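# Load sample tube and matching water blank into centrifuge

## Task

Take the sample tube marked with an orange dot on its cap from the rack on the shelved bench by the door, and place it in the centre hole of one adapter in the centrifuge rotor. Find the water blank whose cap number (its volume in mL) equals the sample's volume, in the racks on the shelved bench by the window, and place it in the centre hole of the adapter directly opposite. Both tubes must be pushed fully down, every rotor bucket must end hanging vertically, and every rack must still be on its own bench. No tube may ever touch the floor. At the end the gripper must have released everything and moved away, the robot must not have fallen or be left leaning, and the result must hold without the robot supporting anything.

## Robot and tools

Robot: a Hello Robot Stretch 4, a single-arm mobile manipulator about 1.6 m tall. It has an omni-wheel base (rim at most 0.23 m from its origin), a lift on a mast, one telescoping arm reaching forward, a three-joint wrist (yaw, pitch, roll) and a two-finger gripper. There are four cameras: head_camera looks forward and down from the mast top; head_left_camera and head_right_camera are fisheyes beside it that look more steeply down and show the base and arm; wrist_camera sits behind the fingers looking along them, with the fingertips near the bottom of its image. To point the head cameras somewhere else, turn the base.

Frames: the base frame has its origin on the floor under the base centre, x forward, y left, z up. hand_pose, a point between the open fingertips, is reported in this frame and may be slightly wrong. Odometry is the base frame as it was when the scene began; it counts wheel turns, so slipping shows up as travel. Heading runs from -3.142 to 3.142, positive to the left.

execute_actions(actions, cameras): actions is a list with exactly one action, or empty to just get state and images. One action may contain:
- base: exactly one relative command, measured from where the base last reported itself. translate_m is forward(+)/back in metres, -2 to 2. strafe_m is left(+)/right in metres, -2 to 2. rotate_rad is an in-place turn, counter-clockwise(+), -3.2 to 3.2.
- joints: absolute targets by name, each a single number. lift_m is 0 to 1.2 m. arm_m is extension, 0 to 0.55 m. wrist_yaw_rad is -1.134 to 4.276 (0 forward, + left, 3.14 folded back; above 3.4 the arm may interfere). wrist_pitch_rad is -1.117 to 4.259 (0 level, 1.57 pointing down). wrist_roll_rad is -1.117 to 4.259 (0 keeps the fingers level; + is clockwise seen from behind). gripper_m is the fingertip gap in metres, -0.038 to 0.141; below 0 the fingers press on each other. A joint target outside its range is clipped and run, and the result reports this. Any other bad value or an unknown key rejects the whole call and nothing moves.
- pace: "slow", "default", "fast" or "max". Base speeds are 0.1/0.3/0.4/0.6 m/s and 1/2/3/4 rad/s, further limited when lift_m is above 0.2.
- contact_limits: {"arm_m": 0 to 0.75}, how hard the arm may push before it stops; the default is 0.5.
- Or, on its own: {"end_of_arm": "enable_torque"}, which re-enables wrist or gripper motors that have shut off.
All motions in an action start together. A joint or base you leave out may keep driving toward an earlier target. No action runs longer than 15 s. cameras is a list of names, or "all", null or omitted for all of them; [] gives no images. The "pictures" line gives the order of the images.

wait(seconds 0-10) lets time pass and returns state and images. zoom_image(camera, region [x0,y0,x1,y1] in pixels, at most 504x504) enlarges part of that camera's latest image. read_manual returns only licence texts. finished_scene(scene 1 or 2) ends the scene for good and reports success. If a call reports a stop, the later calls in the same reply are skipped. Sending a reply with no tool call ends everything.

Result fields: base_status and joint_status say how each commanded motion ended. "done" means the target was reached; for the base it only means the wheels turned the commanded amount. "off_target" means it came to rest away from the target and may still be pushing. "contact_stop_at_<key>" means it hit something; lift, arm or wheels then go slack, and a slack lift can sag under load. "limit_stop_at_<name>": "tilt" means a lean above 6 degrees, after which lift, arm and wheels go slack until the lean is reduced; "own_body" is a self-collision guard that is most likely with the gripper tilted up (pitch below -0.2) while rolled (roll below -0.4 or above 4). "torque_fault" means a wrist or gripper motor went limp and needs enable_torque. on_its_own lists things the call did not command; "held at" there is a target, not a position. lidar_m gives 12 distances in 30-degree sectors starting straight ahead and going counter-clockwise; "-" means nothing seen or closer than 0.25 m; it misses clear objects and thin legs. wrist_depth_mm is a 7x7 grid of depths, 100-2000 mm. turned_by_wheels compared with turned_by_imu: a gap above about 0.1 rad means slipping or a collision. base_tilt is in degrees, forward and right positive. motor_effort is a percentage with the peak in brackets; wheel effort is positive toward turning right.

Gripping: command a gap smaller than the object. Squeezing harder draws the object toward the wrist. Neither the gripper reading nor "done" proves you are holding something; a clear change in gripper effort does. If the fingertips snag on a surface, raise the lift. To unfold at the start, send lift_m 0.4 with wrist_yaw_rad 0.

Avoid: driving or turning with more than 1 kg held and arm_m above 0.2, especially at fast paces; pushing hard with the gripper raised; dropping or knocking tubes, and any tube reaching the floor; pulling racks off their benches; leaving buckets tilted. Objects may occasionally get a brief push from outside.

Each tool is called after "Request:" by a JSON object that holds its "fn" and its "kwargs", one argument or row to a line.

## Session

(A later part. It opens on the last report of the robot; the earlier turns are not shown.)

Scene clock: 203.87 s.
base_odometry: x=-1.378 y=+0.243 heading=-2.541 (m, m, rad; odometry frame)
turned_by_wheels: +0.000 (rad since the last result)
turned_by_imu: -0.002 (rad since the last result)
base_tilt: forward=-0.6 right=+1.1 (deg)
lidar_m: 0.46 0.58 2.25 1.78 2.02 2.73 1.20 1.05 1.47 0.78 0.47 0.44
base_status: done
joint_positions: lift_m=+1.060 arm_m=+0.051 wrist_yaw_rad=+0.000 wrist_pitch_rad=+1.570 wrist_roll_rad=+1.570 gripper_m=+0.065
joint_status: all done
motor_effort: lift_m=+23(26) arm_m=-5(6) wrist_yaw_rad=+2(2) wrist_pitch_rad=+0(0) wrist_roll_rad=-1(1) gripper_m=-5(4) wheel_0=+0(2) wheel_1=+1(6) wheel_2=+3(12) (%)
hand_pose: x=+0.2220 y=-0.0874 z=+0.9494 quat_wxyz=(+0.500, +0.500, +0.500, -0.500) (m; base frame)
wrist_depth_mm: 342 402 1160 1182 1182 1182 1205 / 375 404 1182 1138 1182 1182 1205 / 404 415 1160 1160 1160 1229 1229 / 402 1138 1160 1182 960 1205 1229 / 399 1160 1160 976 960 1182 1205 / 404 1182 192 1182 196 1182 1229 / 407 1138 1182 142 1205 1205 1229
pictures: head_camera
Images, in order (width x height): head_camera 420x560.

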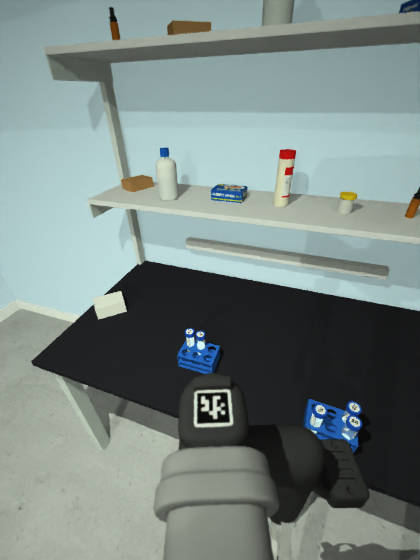

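Request:
{"fn": "zoom_image", "kwargs": {
  "camera": "head_camera",
  "region": [290, 390, 380, 460]
}}

Request:
{"fn": "zoom_image", "kwargs": {
  "camera": "head_camera",
  "region": [165, 320, 235, 380]
}}

Region (290, 390, 380, 460) of head_camera's 420x560 image, scaled by 5.600, with more detail than that image has.

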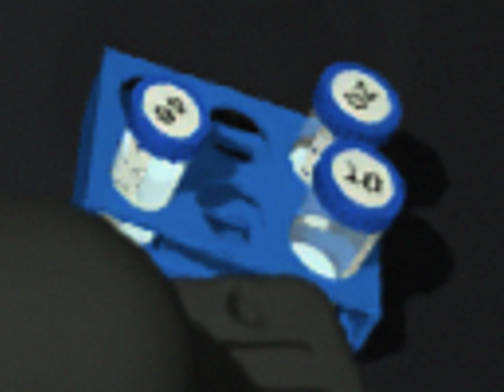

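Region (165, 320, 235, 380) of head_camera's 420x560 image, scaled by 7.200, with more detail than that image has; it fills the top 432 rows of this view, and the rest is white.

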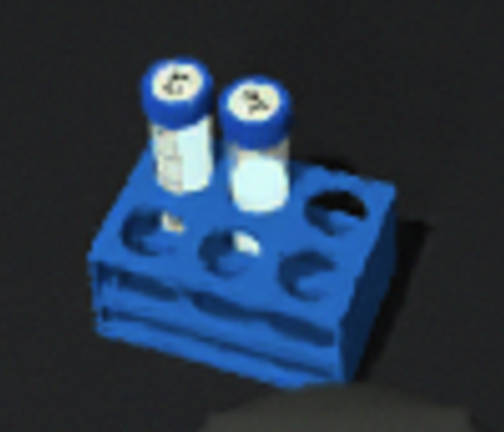

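Request:
{"fn": "execute_actions", "kwargs": {
  "actions": [
    {"base": {"rotate_rad": -0.39}, "joints": {"arm_m": 0.365}, "pace": "max"}
  ],
  "cameras": ["wrist_camera"]
}}

Scene clock: 216.13 s.
base_odometry: x=-1.378 y=+0.243 heading=-2.931 (m, m, rad; odometry frame)
turned_by_wheels: -0.390 (rad since the last result)
turned_by_imu: -0.395 (rad since the last result)
base_tilt: forward=-0.5 right=+1.1 (deg)
lidar_m: 0.43 0.44 0.65 2.27 1.78 2.29 3.46 1.06 1.08 1.45 0.63 0.45
base_status: done
joint_positions: lift_m=+1.060 arm_m=+0.364 wrist_yaw_rad=+0.000 wrist_pitch_rad=+1.570 wrist_roll_rad=+1.570 gripper_m=+0.065
joint_status: all done
motor_effort: lift_m=+23(23) arm_m=+5(6) wrist_yaw_rad=+1(1) wrist_pitch_rad=+1(1) wrist_roll_rad=+0(1) gripper_m=-5(4) wheel_0=+0(4) wheel_1=+2(5) wheel_2=+3(6) (%)
hand_pose: x=+0.5352 y=-0.0874 z=+0.9494 quat_wxyz=(+0.501, +0.500, +0.500, -0.499) (m; base frame)
wrist_depth_mm: 397 399 407 407 1160 1182 1205 / 397 404 410 410 1182 1182 1205 / 399 404 402 410 1182 1205 1182 / 399 404 407 351 1160 991 1205 / 402 404 407 351 1042 960 1205 / 399 407 192 413 196 1182 1229 / 402 404 413 142 1160 1205 1229
pictures: wrist_camera
camera_calibration (this result's frames):
wrist_camera: T_world_to_cam=[[-0.998899, 0.0249472, 0.0397332, 0.496562], [0.0256329, 0.99953, 0.0168417, 0.11249], [-0.0392944, 0.0178417, -0.999068, 1.19811], [0, 0, 0, 1]] pos_world=[0.540211, -0.146201, 1.17537]
Images, in order (width x height): wrist_camera 616x392.

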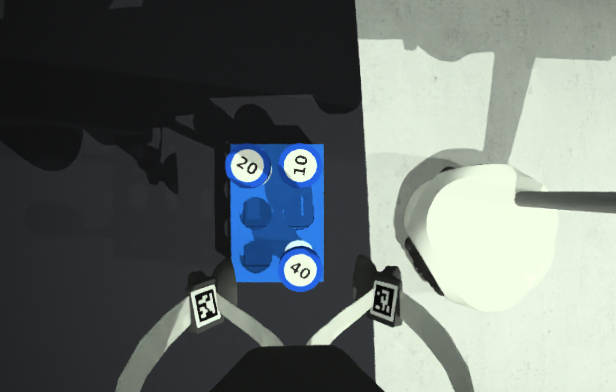

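Request:
{"fn": "execute_actions", "kwargs": {
  "actions": [
    {"base": {"strafe_m": 0.39}, "joints": {"arm_m": 0.51}, "pace": "max"}
  ],
  "cameras": ["wrist_camera"]
}}

Scene clock: 229.13 s.
base_odometry: x=-1.296 y=-0.138 heading=-2.930 (m, m, rad; odometry frame)
turned_by_wheels: +0.000 (rad since the last result)
turned_by_imu: -0.002 (rad since the last result)
base_tilt: forward=-0.5 right=+1.1 (deg)
lidar_m: 0.43 0.45 0.63 1.86 1.42 1.73 3.43 1.63 1.34 1.84 0.64 0.46
base_status: done
joint_positions: lift_m=+1.060 arm_m=+0.509 wrist_yaw_rad=+0.000 wrist_pitch_rad=+1.570 wrist_roll_rad=+1.570 gripper_m=+0.065
joint_status: all done
motor_effort: lift_m=+23(23) arm_m=+5(8) wrist_yaw_rad=+1(2) wrist_pitch_rad=+1(1) wrist_roll_rad=+0(1) gripper_m=-4(2) wheel_0=+0(8) wheel_1=+1(10) wheel_2=+0(2) (%)
hand_pose: x=+0.6802 y=-0.0874 z=+0.9494 quat_wxyz=(+0.500, +0.500, +0.500, -0.500) (m; base frame)
wrist_depth_mm: 397 402 402 410 413 415 1205 / 397 399 404 410 415 418 1205 / 397 399 404 410 415 418 1182 / 402 402 407 407 418 415 991 / 402 404 407 351 415 418 991 / 399 407 192 351 196 421 1205 / 402 404 410 142 418 421 1182
pictures: wrist_camera
camera_calibration (this result's frames):
wrist_camera: T_world_to_cam=[[-0.998894, 0.0250744, 0.0397753, 0.641346], [0.0257608, 0.999526, 0.0168406, 0.108687], [-0.0393341, 0.0178467, -0.999067, 1.20384], [0, 0, 0, 1]] pos_world=[0.685188, -0.146202, 1.17537]
Images, in order (width x height): wrist_camera 616x392.

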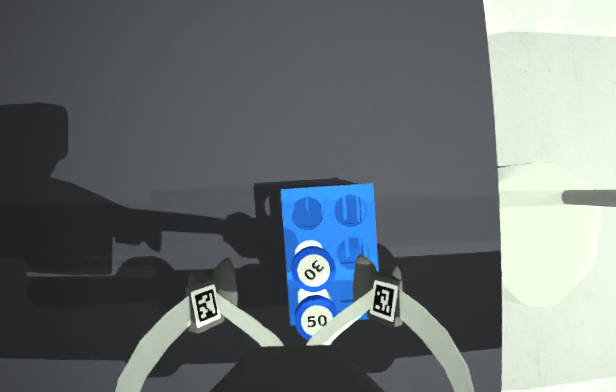

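Request:
{"fn": "zoom_image", "kwargs": {
  "camera": "wrist_camera",
  "region": [200, 200, 400, 350]
}}

Region (200, 200, 400, 350) of wrist_camera's 616x392 image, scaled by 2.520; it fills the top 378 rows of this view, and the rest is white.

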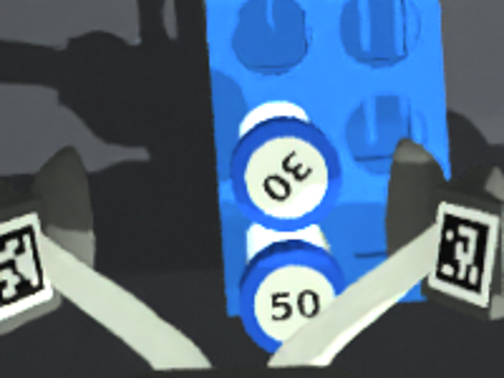

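Request:
{"fn": "execute_actions", "kwargs": {
  "actions": [
    {"base": {"strafe_m": 0.0025}, "joints": {"arm_m": 0.495, "lift_m": 0.987}}
  ],
  "cameras": ["wrist_camera"]
}}

Request:
{"fn": "zoom_image", "kwargs": {
  "camera": "wrist_camera",
  "region": [200, 220, 400, 370]
}}

Scene clock: 239.33 s.
base_odometry: x=-1.296 y=-0.141 heading=-2.931 (m, m, rad; odometry frame)
turned_by_wheels: +0.000 (rad since the last result)
turned_by_imu: -0.001 (rad since the last result)
base_tilt: forward=-0.5 right=+1.3 (deg)
lidar_m: 0.41 0.47 0.62 1.85 1.44 1.75 3.42 1.63 1.33 1.84 0.62 0.44
base_status: done
joint_positions: lift_m=+0.987 arm_m=+0.496 wrist_yaw_rad=+0.000 wrist_pitch_rad=+1.570 wrist_roll_rad=+1.570 gripper_m=+0.065
joint_status: all done
motor_effort: lift_m=+14(21) arm_m=-6(6) wrist_yaw_rad=+1(1) wrist_pitch_rad=+0(1) wrist_roll_rad=-1(0) gripper_m=-2(3) wheel_0=-1(4) wheel_1=+0(7) wheel_2=+0(0) (%)
hand_pose: x=+0.6671 y=-0.0874 z=+0.8771 quat_wxyz=(+0.500, +0.500, +0.500, -0.500) (m; base frame)
wrist_depth_mm: 327 330 332 334 338 342 1138 / 327 330 336 336 340 342 1118 / 329 330 334 338 340 345 1118 / 329 332 336 334 342 343 917 / 330 332 334 279 343 347 917 / 332 332 192 219 196 345 917 / 330 332 336 142 342 349 1138
pictures: wrist_camera
camera_calibration (this result's frames):
wrist_camera: T_world_to_cam=[[-0.998888, 0.0251, 0.0399016, 0.631053], [0.0257886, 0.999526, 0.0168374, 0.110226], [-0.0394601, 0.0178476, -0.999062, 1.13119], [0, 0, 0, 1]] pos_world=[0.672146, -0.146202, 1.1031]
Images, in order (width x height): wrist_camera 616x392.

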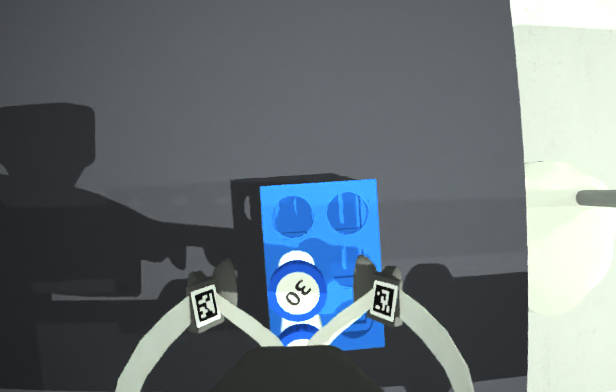

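Region (200, 220, 400, 370) of wrist_camera's 616x392 image, scaled by 2.520; it fills the top 378 rows of this view, and the rest is white.

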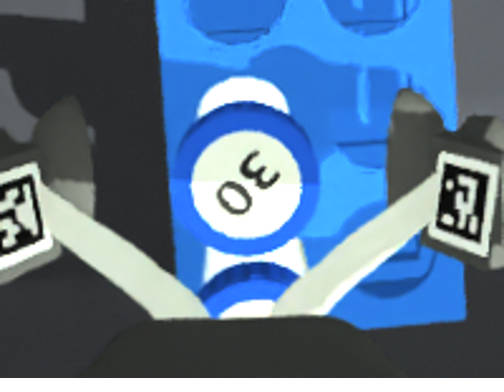

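Request:
{"fn": "execute_actions", "kwargs": {
  "actions": [
    {"joints": {"gripper_m": 0.015}}
  ],
  "cameras": []
}}

Request:
{"fn": "execute_actions", "kwargs": {
  "actions": [
    {"joints": {"lift_m": 1.09}}
  ],
  "cameras": ["wrist_camera"]
}}

Scene clock: 243.67 s.
base_odometry: x=-1.296 y=-0.141 heading=-2.931 (m, m, rad; odometry frame)
turned_by_wheels: +0.000 (rad since the last result)
turned_by_imu: -0.001 (rad since the last result)
base_tilt: forward=-0.5 right=+1.2 (deg)
lidar_m: 0.43 0.46 0.60 1.86 1.43 1.72 3.43 1.62 1.34 1.84 0.65 0.45
base_status: not commanded
joint_positions: lift_m=+0.987 arm_m=+0.496 wrist_yaw_rad=+0.000 wrist_pitch_rad=+1.570 wrist_roll_rad=+1.570 gripper_m=+0.015
joint_status: all done
motor_effort: lift_m=+14(14) arm_m=-6(6) wrist_yaw_rad=+1(1) wrist_pitch_rad=+0(1) wrist_roll_rad=-1(1) gripper_m=-11(13) wheel_0=-1(1) wheel_1=+0(0) wheel_2=+0(0) (%)
hand_pose: x=+0.6671 y=-0.0874 z=+0.8771 quat_wxyz=(+0.500, +0.500, +0.500, -0.500) (m; base frame)
wrist_depth_mm: 325 329 334 338 340 343 1118 / 329 330 334 336 340 342 1118 / 329 330 334 338 342 343 1118 / 330 332 336 332 342 345 917 / 330 332 338 279 343 345 917 / 330 334 186 213 189 347 917 / 332 332 338 132 343 347 1138
pictures: none
No camera images: the call's "cameras" was empty. Leave "cameras" out to get every camera's image.

Scene clock: 245.13 s.
base_odometry: x=-1.296 y=-0.141 heading=-2.931 (m, m, rad; odometry frame)
turned_by_wheels: +0.000 (rad since the last result)
turned_by_imu: +0.000 (rad since the last result)
base_tilt: forward=-0.5 right=+1.2 (deg)
lidar_m: 0.42 0.46 0.62 1.87 1.42 1.72 3.43 1.63 1.35 1.84 0.64 0.46
base_status: not commanded
joint_positions: lift_m=+1.090 arm_m=+0.496 wrist_yaw_rad=+0.000 wrist_pitch_rad=+1.570 wrist_roll_rad=+1.570 gripper_m=+0.015
joint_status: all done
motor_effort: lift_m=+24(26) arm_m=-6(6) wrist_yaw_rad=+1(0) wrist_pitch_rad=+0(0) wrist_roll_rad=+0(1) gripper_m=-14(12) wheel_0=-1(1) wheel_1=+0(0) wheel_2=+0(0) (%)
hand_pose: x=+0.6671 y=-0.0874 z=+0.9793 quat_wxyz=(+0.500, +0.500, +0.500, -0.500) (m; base frame)
wrist_depth_mm: 427 430 433 439 442 1205 1255 / 427 430 433 436 442 1229 1229 / 427 430 436 439 439 1229 1229 / 430 433 436 433 445 991 1025 / 430 436 439 384 445 1025 1008 / 433 436 186 213 189 1008 1255 / 433 436 442 132 445 1229 1229
pictures: wrist_camera
camera_calibration (this result's frames):
wrist_camera: T_world_to_cam=[[-0.998888, 0.0251002, 0.0399015, 0.626972], [0.0257888, 0.999526, 0.0168374, 0.108505], [-0.0394599, 0.0178477, -0.999062, 1.23328], [0, 0, 0, 1]] pos_world=[0.672142, -0.146202, 1.20528]
Images, in order (width x height): wrist_camera 616x392.

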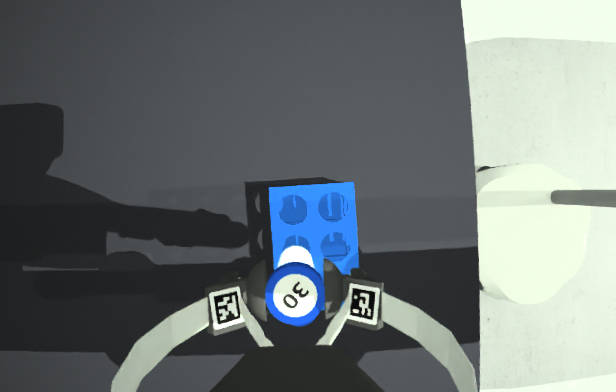

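Request:
{"fn": "execute_actions", "kwargs": {
  "actions": [
    {"base": {"rotate_rad": -2.0925}, "joints": {"arm_m": 0.2}, "pace": "max"}
  ],
  "cameras": ["head_camera"]
}}

Request:
{"fn": "execute_actions", "kwargs": {
  "actions": [
    {"base": {"translate_m": 1.07}, "joints": {"arm_m": 0.5, "lift_m": 0.95}, "pace": "max"}
  ],
  "cameras": ["head_camera", "wrist_camera"]
}}

Scene clock: 274.10 s.
base_odometry: x=-1.296 y=-0.141 heading=+1.260 (m, m, rad; odometry frame)
turned_by_wheels: -2.092 (rad since the last result)
turned_by_imu: -2.119 (rad since the last result)
base_tilt: forward=-0.6 right=+1.3 (deg)
lidar_m: 0.37 1.85 0.66 0.48 0.42 0.46 0.60 1.85 1.38 1.68 2.69 0.37
base_status: done
joint_positions: lift_m=+1.090 arm_m=+0.201 wrist_yaw_rad=+0.000 wrist_pitch_rad=+1.570 wrist_roll_rad=+1.570 gripper_m=+0.015
joint_status: all done
motor_effort: lift_m=+23(24) arm_m=-6(10) wrist_yaw_rad=+1(0) wrist_pitch_rad=+0(1) wrist_roll_rad=-1(1) gripper_m=-15(12) wheel_0=+0(8) wheel_1=+2(9) wheel_2=+2(8) (%)
hand_pose: x=+0.3722 y=-0.0874 z=+0.9794 quat_wxyz=(+0.500, +0.500, +0.500, -0.500) (m; base frame)
wrist_depth_mm: 1138 1160 1182 1205 1205 1205 1205 / 1160 1182 1205 1182 1205 1205 1205 / 1160 1160 1182 1205 1229 1205 1229 / 1182 1160 1205 1205 1025 1008 946 / 1182 1205 1205 1229 991 1008 1255 / 1182 1182 186 213 189 1229 1229 / 1160 1160 1205 132 1205 1229 1229
pictures: head_camera
Images, in order (width x height): head_camera 420x560.

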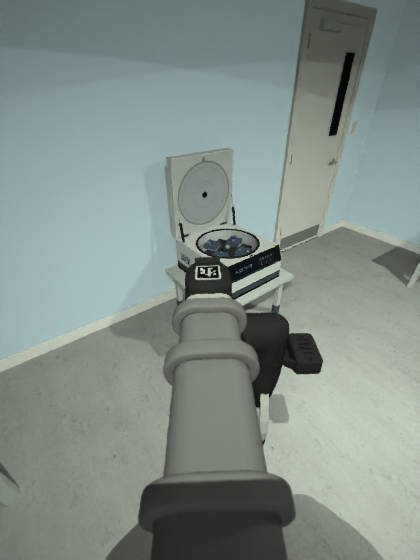

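Scene clock: 278.80 s.
base_odometry: x=-0.969 y=+0.878 heading=+1.261 (m, m, rad; odometry frame)
turned_by_wheels: +0.000 (rad since the last result)
turned_by_imu: -0.001 (rad since the last result)
base_tilt: forward=-0.6 right=+1.3 (deg)
lidar_m: 0.28 0.61 0.98 1.32 1.02 1.05 1.42 2.13 2.19 2.22 2.14 0.30
base_status: done
joint_positions: lift_m=+0.950 arm_m=+0.499 wrist_yaw_rad=+0.000 wrist_pitch_rad=+1.570 wrist_roll_rad=+1.570 gripper_m=+0.015
joint_status: all done
motor_effort: lift_m=+15(20) arm_m=+5(8) wrist_yaw_rad=+0(3) wrist_pitch_rad=+1(1) wrist_roll_rad=-1(0) gripper_m=-11(15) wheel_0=-1(11) wheel_1=+1(6) wheel_2=+2(10) (%)
hand_pose: x=+0.6703 y=-0.0874 z=+0.8400 quat_wxyz=(+0.501, +0.500, +0.500, -0.499) (m; base frame)
wrist_depth_mm: 404 469 512 433 1078 1078 1078 / 436 469 469 496 418 1078 1078 / 452 452 473 477 421 1078 1118 / 473 469 462 477 418 427 866 / 466 466 477 452 424 866 878 / 415 459 186 213 189 1098 878 / 407 407 442 132 1098 1098 1098
pictures: head_camera, wrist_camera
camera_calibration (this result's frames):
wrist_camera: T_world_to_cam=[[-0.998897, 0.0249672, 0.0397664, 0.635761], [0.0256535, 0.999529, 0.0168409, 0.110857], [-0.0393272, 0.0178424, -0.999067, 1.09417], [0, 0, 0, 1]] pos_world=[0.675246, -0.146201, 1.066]
Images, in order (width x height): head_camera 420x560, wrist_camera 616x392.

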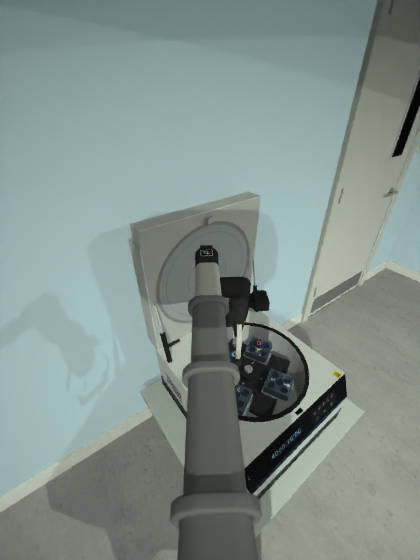

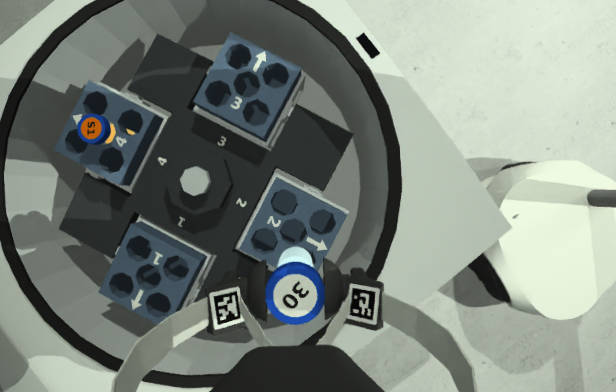

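Request:
{"fn": "zoom_image", "kwargs": {
  "camera": "wrist_camera",
  "region": [200, 160, 400, 330]
}}

Region (200, 160, 400, 330) of wrist_camera's 616x392 image, scaled by 2.520; it fills the top 428 rows of this view, and the rest is white.

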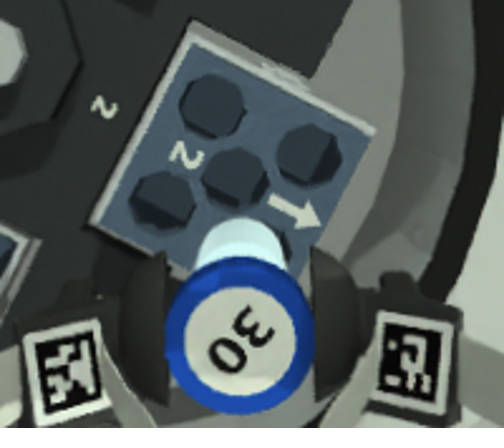

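Request:
{"fn": "execute_actions", "kwargs": {
  "actions": [
    {"base": {"strafe_m": -0.0105}, "joints": {"arm_m": 0.502, "lift_m": 0.84}}
  ],
  "cameras": ["wrist_camera"]
}}

Request:
{"fn": "zoom_image", "kwargs": {
  "camera": "wrist_camera",
  "region": [200, 160, 400, 330]
}}

Scene clock: 286.47 s.
base_odometry: x=-0.959 y=+0.875 heading=+1.261 (m, m, rad; odometry frame)
turned_by_wheels: +0.000 (rad since the last result)
turned_by_imu: -0.001 (rad since the last result)
base_tilt: forward=-0.5 right=+1.2 (deg)
lidar_m: 0.27 0.58 0.98 1.30 1.02 1.04 1.43 2.12 2.18 2.22 2.12 0.32
base_status: done
joint_positions: lift_m=+0.840 arm_m=+0.501 wrist_yaw_rad=+0.000 wrist_pitch_rad=+1.570 wrist_roll_rad=+1.570 gripper_m=+0.015
joint_status: all done
motor_effort: lift_m=+14(14) arm_m=+5(7) wrist_yaw_rad=+1(0) wrist_pitch_rad=+2(1) wrist_roll_rad=-1(0) gripper_m=-12(10) wheel_0=+2(7) wheel_1=-2(7) wheel_2=+0(1) (%)
hand_pose: x=+0.6722 y=-0.0874 z=+0.7301 quat_wxyz=(+0.500, +0.500, +0.500, -0.500) (m; base frame)
wrist_depth_mm: 379 359 343 379 307 976 976 / 334 362 342 410 319 976 976 / 332 362 364 368 373 312 976 / 359 359 364 368 394 312 759 / 359 364 364 342 343 312 315 / 366 338 187 213 189 314 768 / 357 336 368 132 312 976 976
pictures: wrist_camera
camera_calibration (this result's frames):
wrist_camera: T_world_to_cam=[[-0.998894, 0.0249806, 0.0398263, 0.642021], [0.0256679, 0.999529, 0.0168393, 0.11265], [-0.0393869, 0.017843, -0.999065, 0.984485], [0, 0, 0, 1]] pos_world=[0.677196, -0.146201, 0.956098]
Images, in order (width x height): wrist_camera 616x392.

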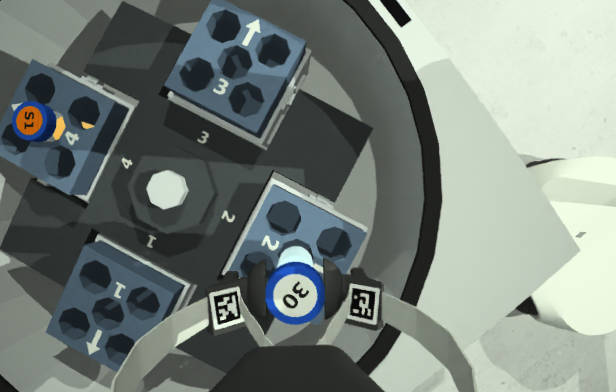

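Region (200, 160, 400, 330) of wrist_camera's 616x392 image, scaled by 2.520; it fills the top 428 rows of this view, and the rest is white.

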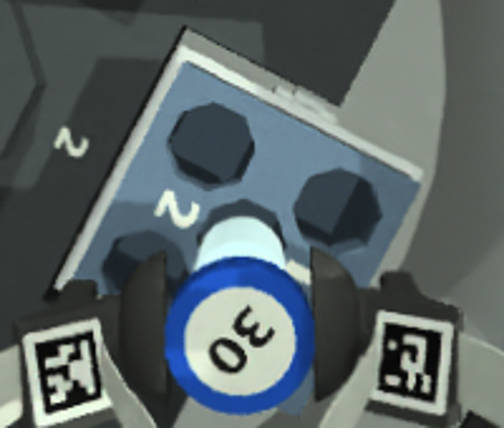

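Request:
{"fn": "execute_actions", "kwargs": {
  "actions": [
    {"joints": {"lift_m": 0.75}, "pace": "slow"}
  ],
  "cameras": ["wrist_camera"]
}}

Scene clock: 290.73 s.
base_odometry: x=-0.959 y=+0.875 heading=+1.261 (m, m, rad; odometry frame)
turned_by_wheels: +0.000 (rad since the last result)
turned_by_imu: -0.001 (rad since the last result)
base_tilt: forward=-0.6 right=+1.0 (deg)
lidar_m: 0.27 0.56 0.99 1.31 1.03 1.07 1.42 2.13 2.20 2.22 2.13 0.33
base_status: not commanded
joint_positions: lift_m=+0.750 arm_m=+0.501 wrist_yaw_rad=+0.000 wrist_pitch_rad=+1.570 wrist_roll_rad=+1.570 gripper_m=+0.015
joint_status: all done
motor_effort: lift_m=+14(13) arm_m=+5(5) wrist_yaw_rad=+1(1) wrist_pitch_rad=+1(1) wrist_roll_rad=-1(1) gripper_m=-13(15) wheel_0=+2(2) wheel_1=-2(2) wheel_2=+0(0) (%)
hand_pose: x=+0.6722 y=-0.0874 z=+0.6401 quat_wxyz=(+0.500, +0.500, +0.500, -0.500) (m; base frame)
wrist_depth_mm: 270 271 250 315 268 219 891 / 267 272 260 277 294 220 222 / 271 255 276 277 291 221 221 / 271 253 276 278 387 221 222 / 272 274 277 252 291 221 223 / 247 274 187 213 189 222 224 / 252 248 277 132 257 222 224
pictures: wrist_camera
camera_calibration (this result's frames):
wrist_camera: T_world_to_cam=[[-0.998892, 0.0249808, 0.0398846, 0.645551], [0.025669, 0.999529, 0.0168378, 0.114166], [-0.0394452, 0.0178429, -0.999062, 0.894624], [0, 0, 0, 1]] pos_world=[0.677194, -0.146201, 0.866115]
Images, in order (width x height): wrist_camera 616x392.

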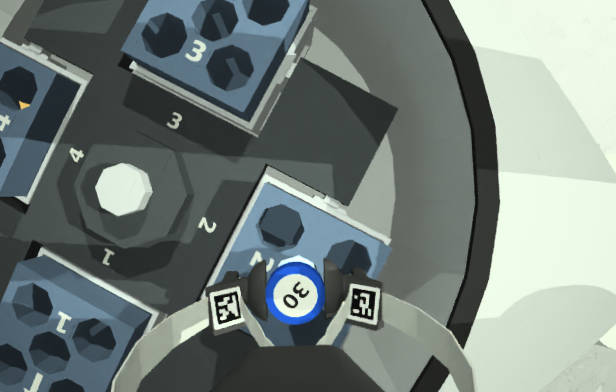

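Request:
{"fn": "execute_actions", "kwargs": {
  "actions": [
    {"joints": {"gripper_m": 0.06}, "pace": "slow"}
  ],
  "cameras": ["wrist_camera"]
}}

Scene clock: 297.00 s.
base_odometry: x=-0.959 y=+0.875 heading=+1.261 (m, m, rad; odometry frame)
turned_by_wheels: +0.000 (rad since the last result)
turned_by_imu: -0.001 (rad since the last result)
base_tilt: forward=-0.6 right=+1.1 (deg)
lidar_m: 0.28 0.60 0.99 1.31 1.03 1.07 1.44 2.14 2.19 2.21 2.11 0.32
base_status: not commanded
joint_positions: lift_m=+0.750 arm_m=+0.501 wrist_yaw_rad=+0.000 wrist_pitch_rad=+1.570 wrist_roll_rad=+1.570 gripper_m=+0.060
joint_status: all done
motor_effort: lift_m=+14(14) arm_m=+5(5) wrist_yaw_rad=+0(1) wrist_pitch_rad=+1(1) wrist_roll_rad=-1(0) gripper_m=-3(15) wheel_0=+2(2) wheel_1=-2(2) wheel_2=+0(0) (%)
hand_pose: x=+0.6722 y=-0.0874 z=+0.6401 quat_wxyz=(+0.500, +0.500, +0.500, -0.500) (m; base frame)
wrist_depth_mm: 270 270 250 315 270 220 878 / 266 272 262 278 296 220 221 / 271 256 274 277 291 220 221 / 272 253 277 279 387 222 223 / 272 274 274 252 285 222 224 / 247 274 191 223 199 222 223 / 252 247 277 136 258 222 224
pictures: wrist_camera
camera_calibration (this result's frames):
wrist_camera: T_world_to_cam=[[-0.998892, 0.0249805, 0.0398847, 0.645551], [0.0256687, 0.999529, 0.0168378, 0.114166], [-0.0394453, 0.0178429, -0.999062, 0.894624], [0, 0, 0, 1]] pos_world=[0.677194, -0.146201, 0.866115]
Images, in order (width x height): wrist_camera 616x392.

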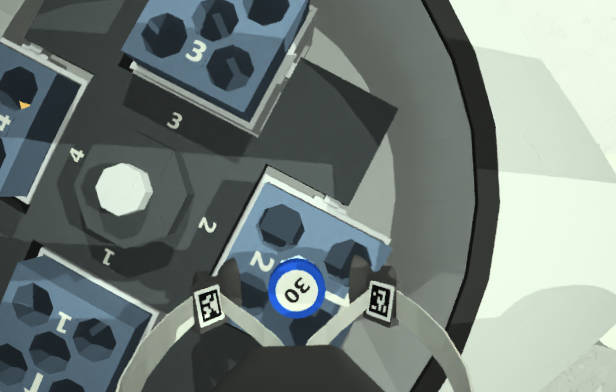

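The blank is seated (cap at 223 mm, adapter at 252 mm). Next I lift clear and back away.

Request:
{"fn": "execute_actions", "kwargs": {
  "actions": [
    {"joints": {"lift_m": 0.85}, "pace": "fast"}
  ],
  "cameras": []
}}

Request:
{"fn": "execute_actions", "kwargs": {
  "actions": [
    {"base": {"translate_m": -0.2}, "joints": {"arm_m": 0.05}, "pace": "max"}
  ],
  "cameras": ["head_camera"]
}}

Scene clock: 304.30 s.
base_odometry: x=-0.959 y=+0.875 heading=+1.261 (m, m, rad; odometry frame)
turned_by_wheels: +0.000 (rad since the last result)
turned_by_imu: -0.001 (rad since the last result)
base_tilt: forward=-0.5 right=+1.1 (deg)
lidar_m: 0.25 0.60 0.98 1.29 1.03 1.08 1.42 2.12 2.19 2.21 2.12 0.31
base_status: not commanded
joint_positions: lift_m=+0.850 arm_m=+0.501 wrist_yaw_rad=+0.000 wrist_pitch_rad=+1.570 wrist_roll_rad=+1.570 gripper_m=+0.060
joint_status: all done
motor_effort: lift_m=+23(25) arm_m=+5(5) wrist_yaw_rad=+1(1) wrist_pitch_rad=+2(1) wrist_roll_rad=-1(1) gripper_m=-1(3) wheel_0=+2(2) wheel_1=-2(2) wheel_2=+0(0) (%)
hand_pose: x=+0.6722 y=-0.0874 z=+0.7394 quat_wxyz=(+0.500, +0.500, +0.500, -0.500) (m; base frame)
wrist_depth_mm: 379 370 347 387 315 976 991 / 351 370 347 407 319 976 991 / 340 370 375 377 375 320 991 / 368 373 375 382 392 320 759 / 370 373 375 349 330 324 324 / 375 345 191 384 199 322 778 / 368 345 377 136 320 976 1008
pictures: none
No camera images: the call's "cameras" was empty. Leave "cameras" out to get every camera's image.

Scene clock: 306.20 s.
base_odometry: x=-1.020 y=+0.685 heading=+1.260 (m, m, rad; odometry frame)
turned_by_wheels: +0.000 (rad since the last result)
turned_by_imu: +0.000 (rad since the last result)
base_tilt: forward=-0.6 right=+1.3 (deg)
lidar_m: 0.49 0.93 1.15 1.53 0.92 0.93 1.27 1.97 2.03 2.36 2.20 0.57
base_status: done
joint_positions: lift_m=+0.850 arm_m=+0.051 wrist_yaw_rad=+0.000 wrist_pitch_rad=+1.570 wrist_roll_rad=+1.570 gripper_m=+0.060
joint_status: all done
motor_effort: lift_m=+23(23) arm_m=-6(7) wrist_yaw_rad=+3(0) wrist_pitch_rad=+0(0) wrist_roll_rad=+0(1) gripper_m=-3(0) wheel_0=-1(9) wheel_1=+0(9) wheel_2=-3(13) (%)
hand_pose: x=+0.2220 y=-0.0874 z=+0.7394 quat_wxyz=(+0.500, +0.500, +0.500, -0.500) (m; base frame)
wrist_depth_mm: 931 931 946 960 976 976 976 / 931 946 946 960 976 991 991 / 585 931 946 946 976 976 991 / 559 946 960 960 759 768 991 / 559 809 960 768 759 759 991 / 564 931 192 991 200 976 1008 / 960 946 946 136 976 991 1008
pictures: head_camera
Images, in order (width x height): head_camera 420x560.

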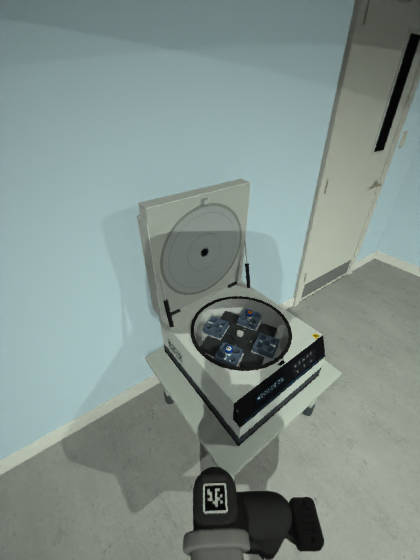

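Request:
{"fn": "finished_scene", "kwargs": {
  "scene": 2
}}

The scene is finished: the task was done.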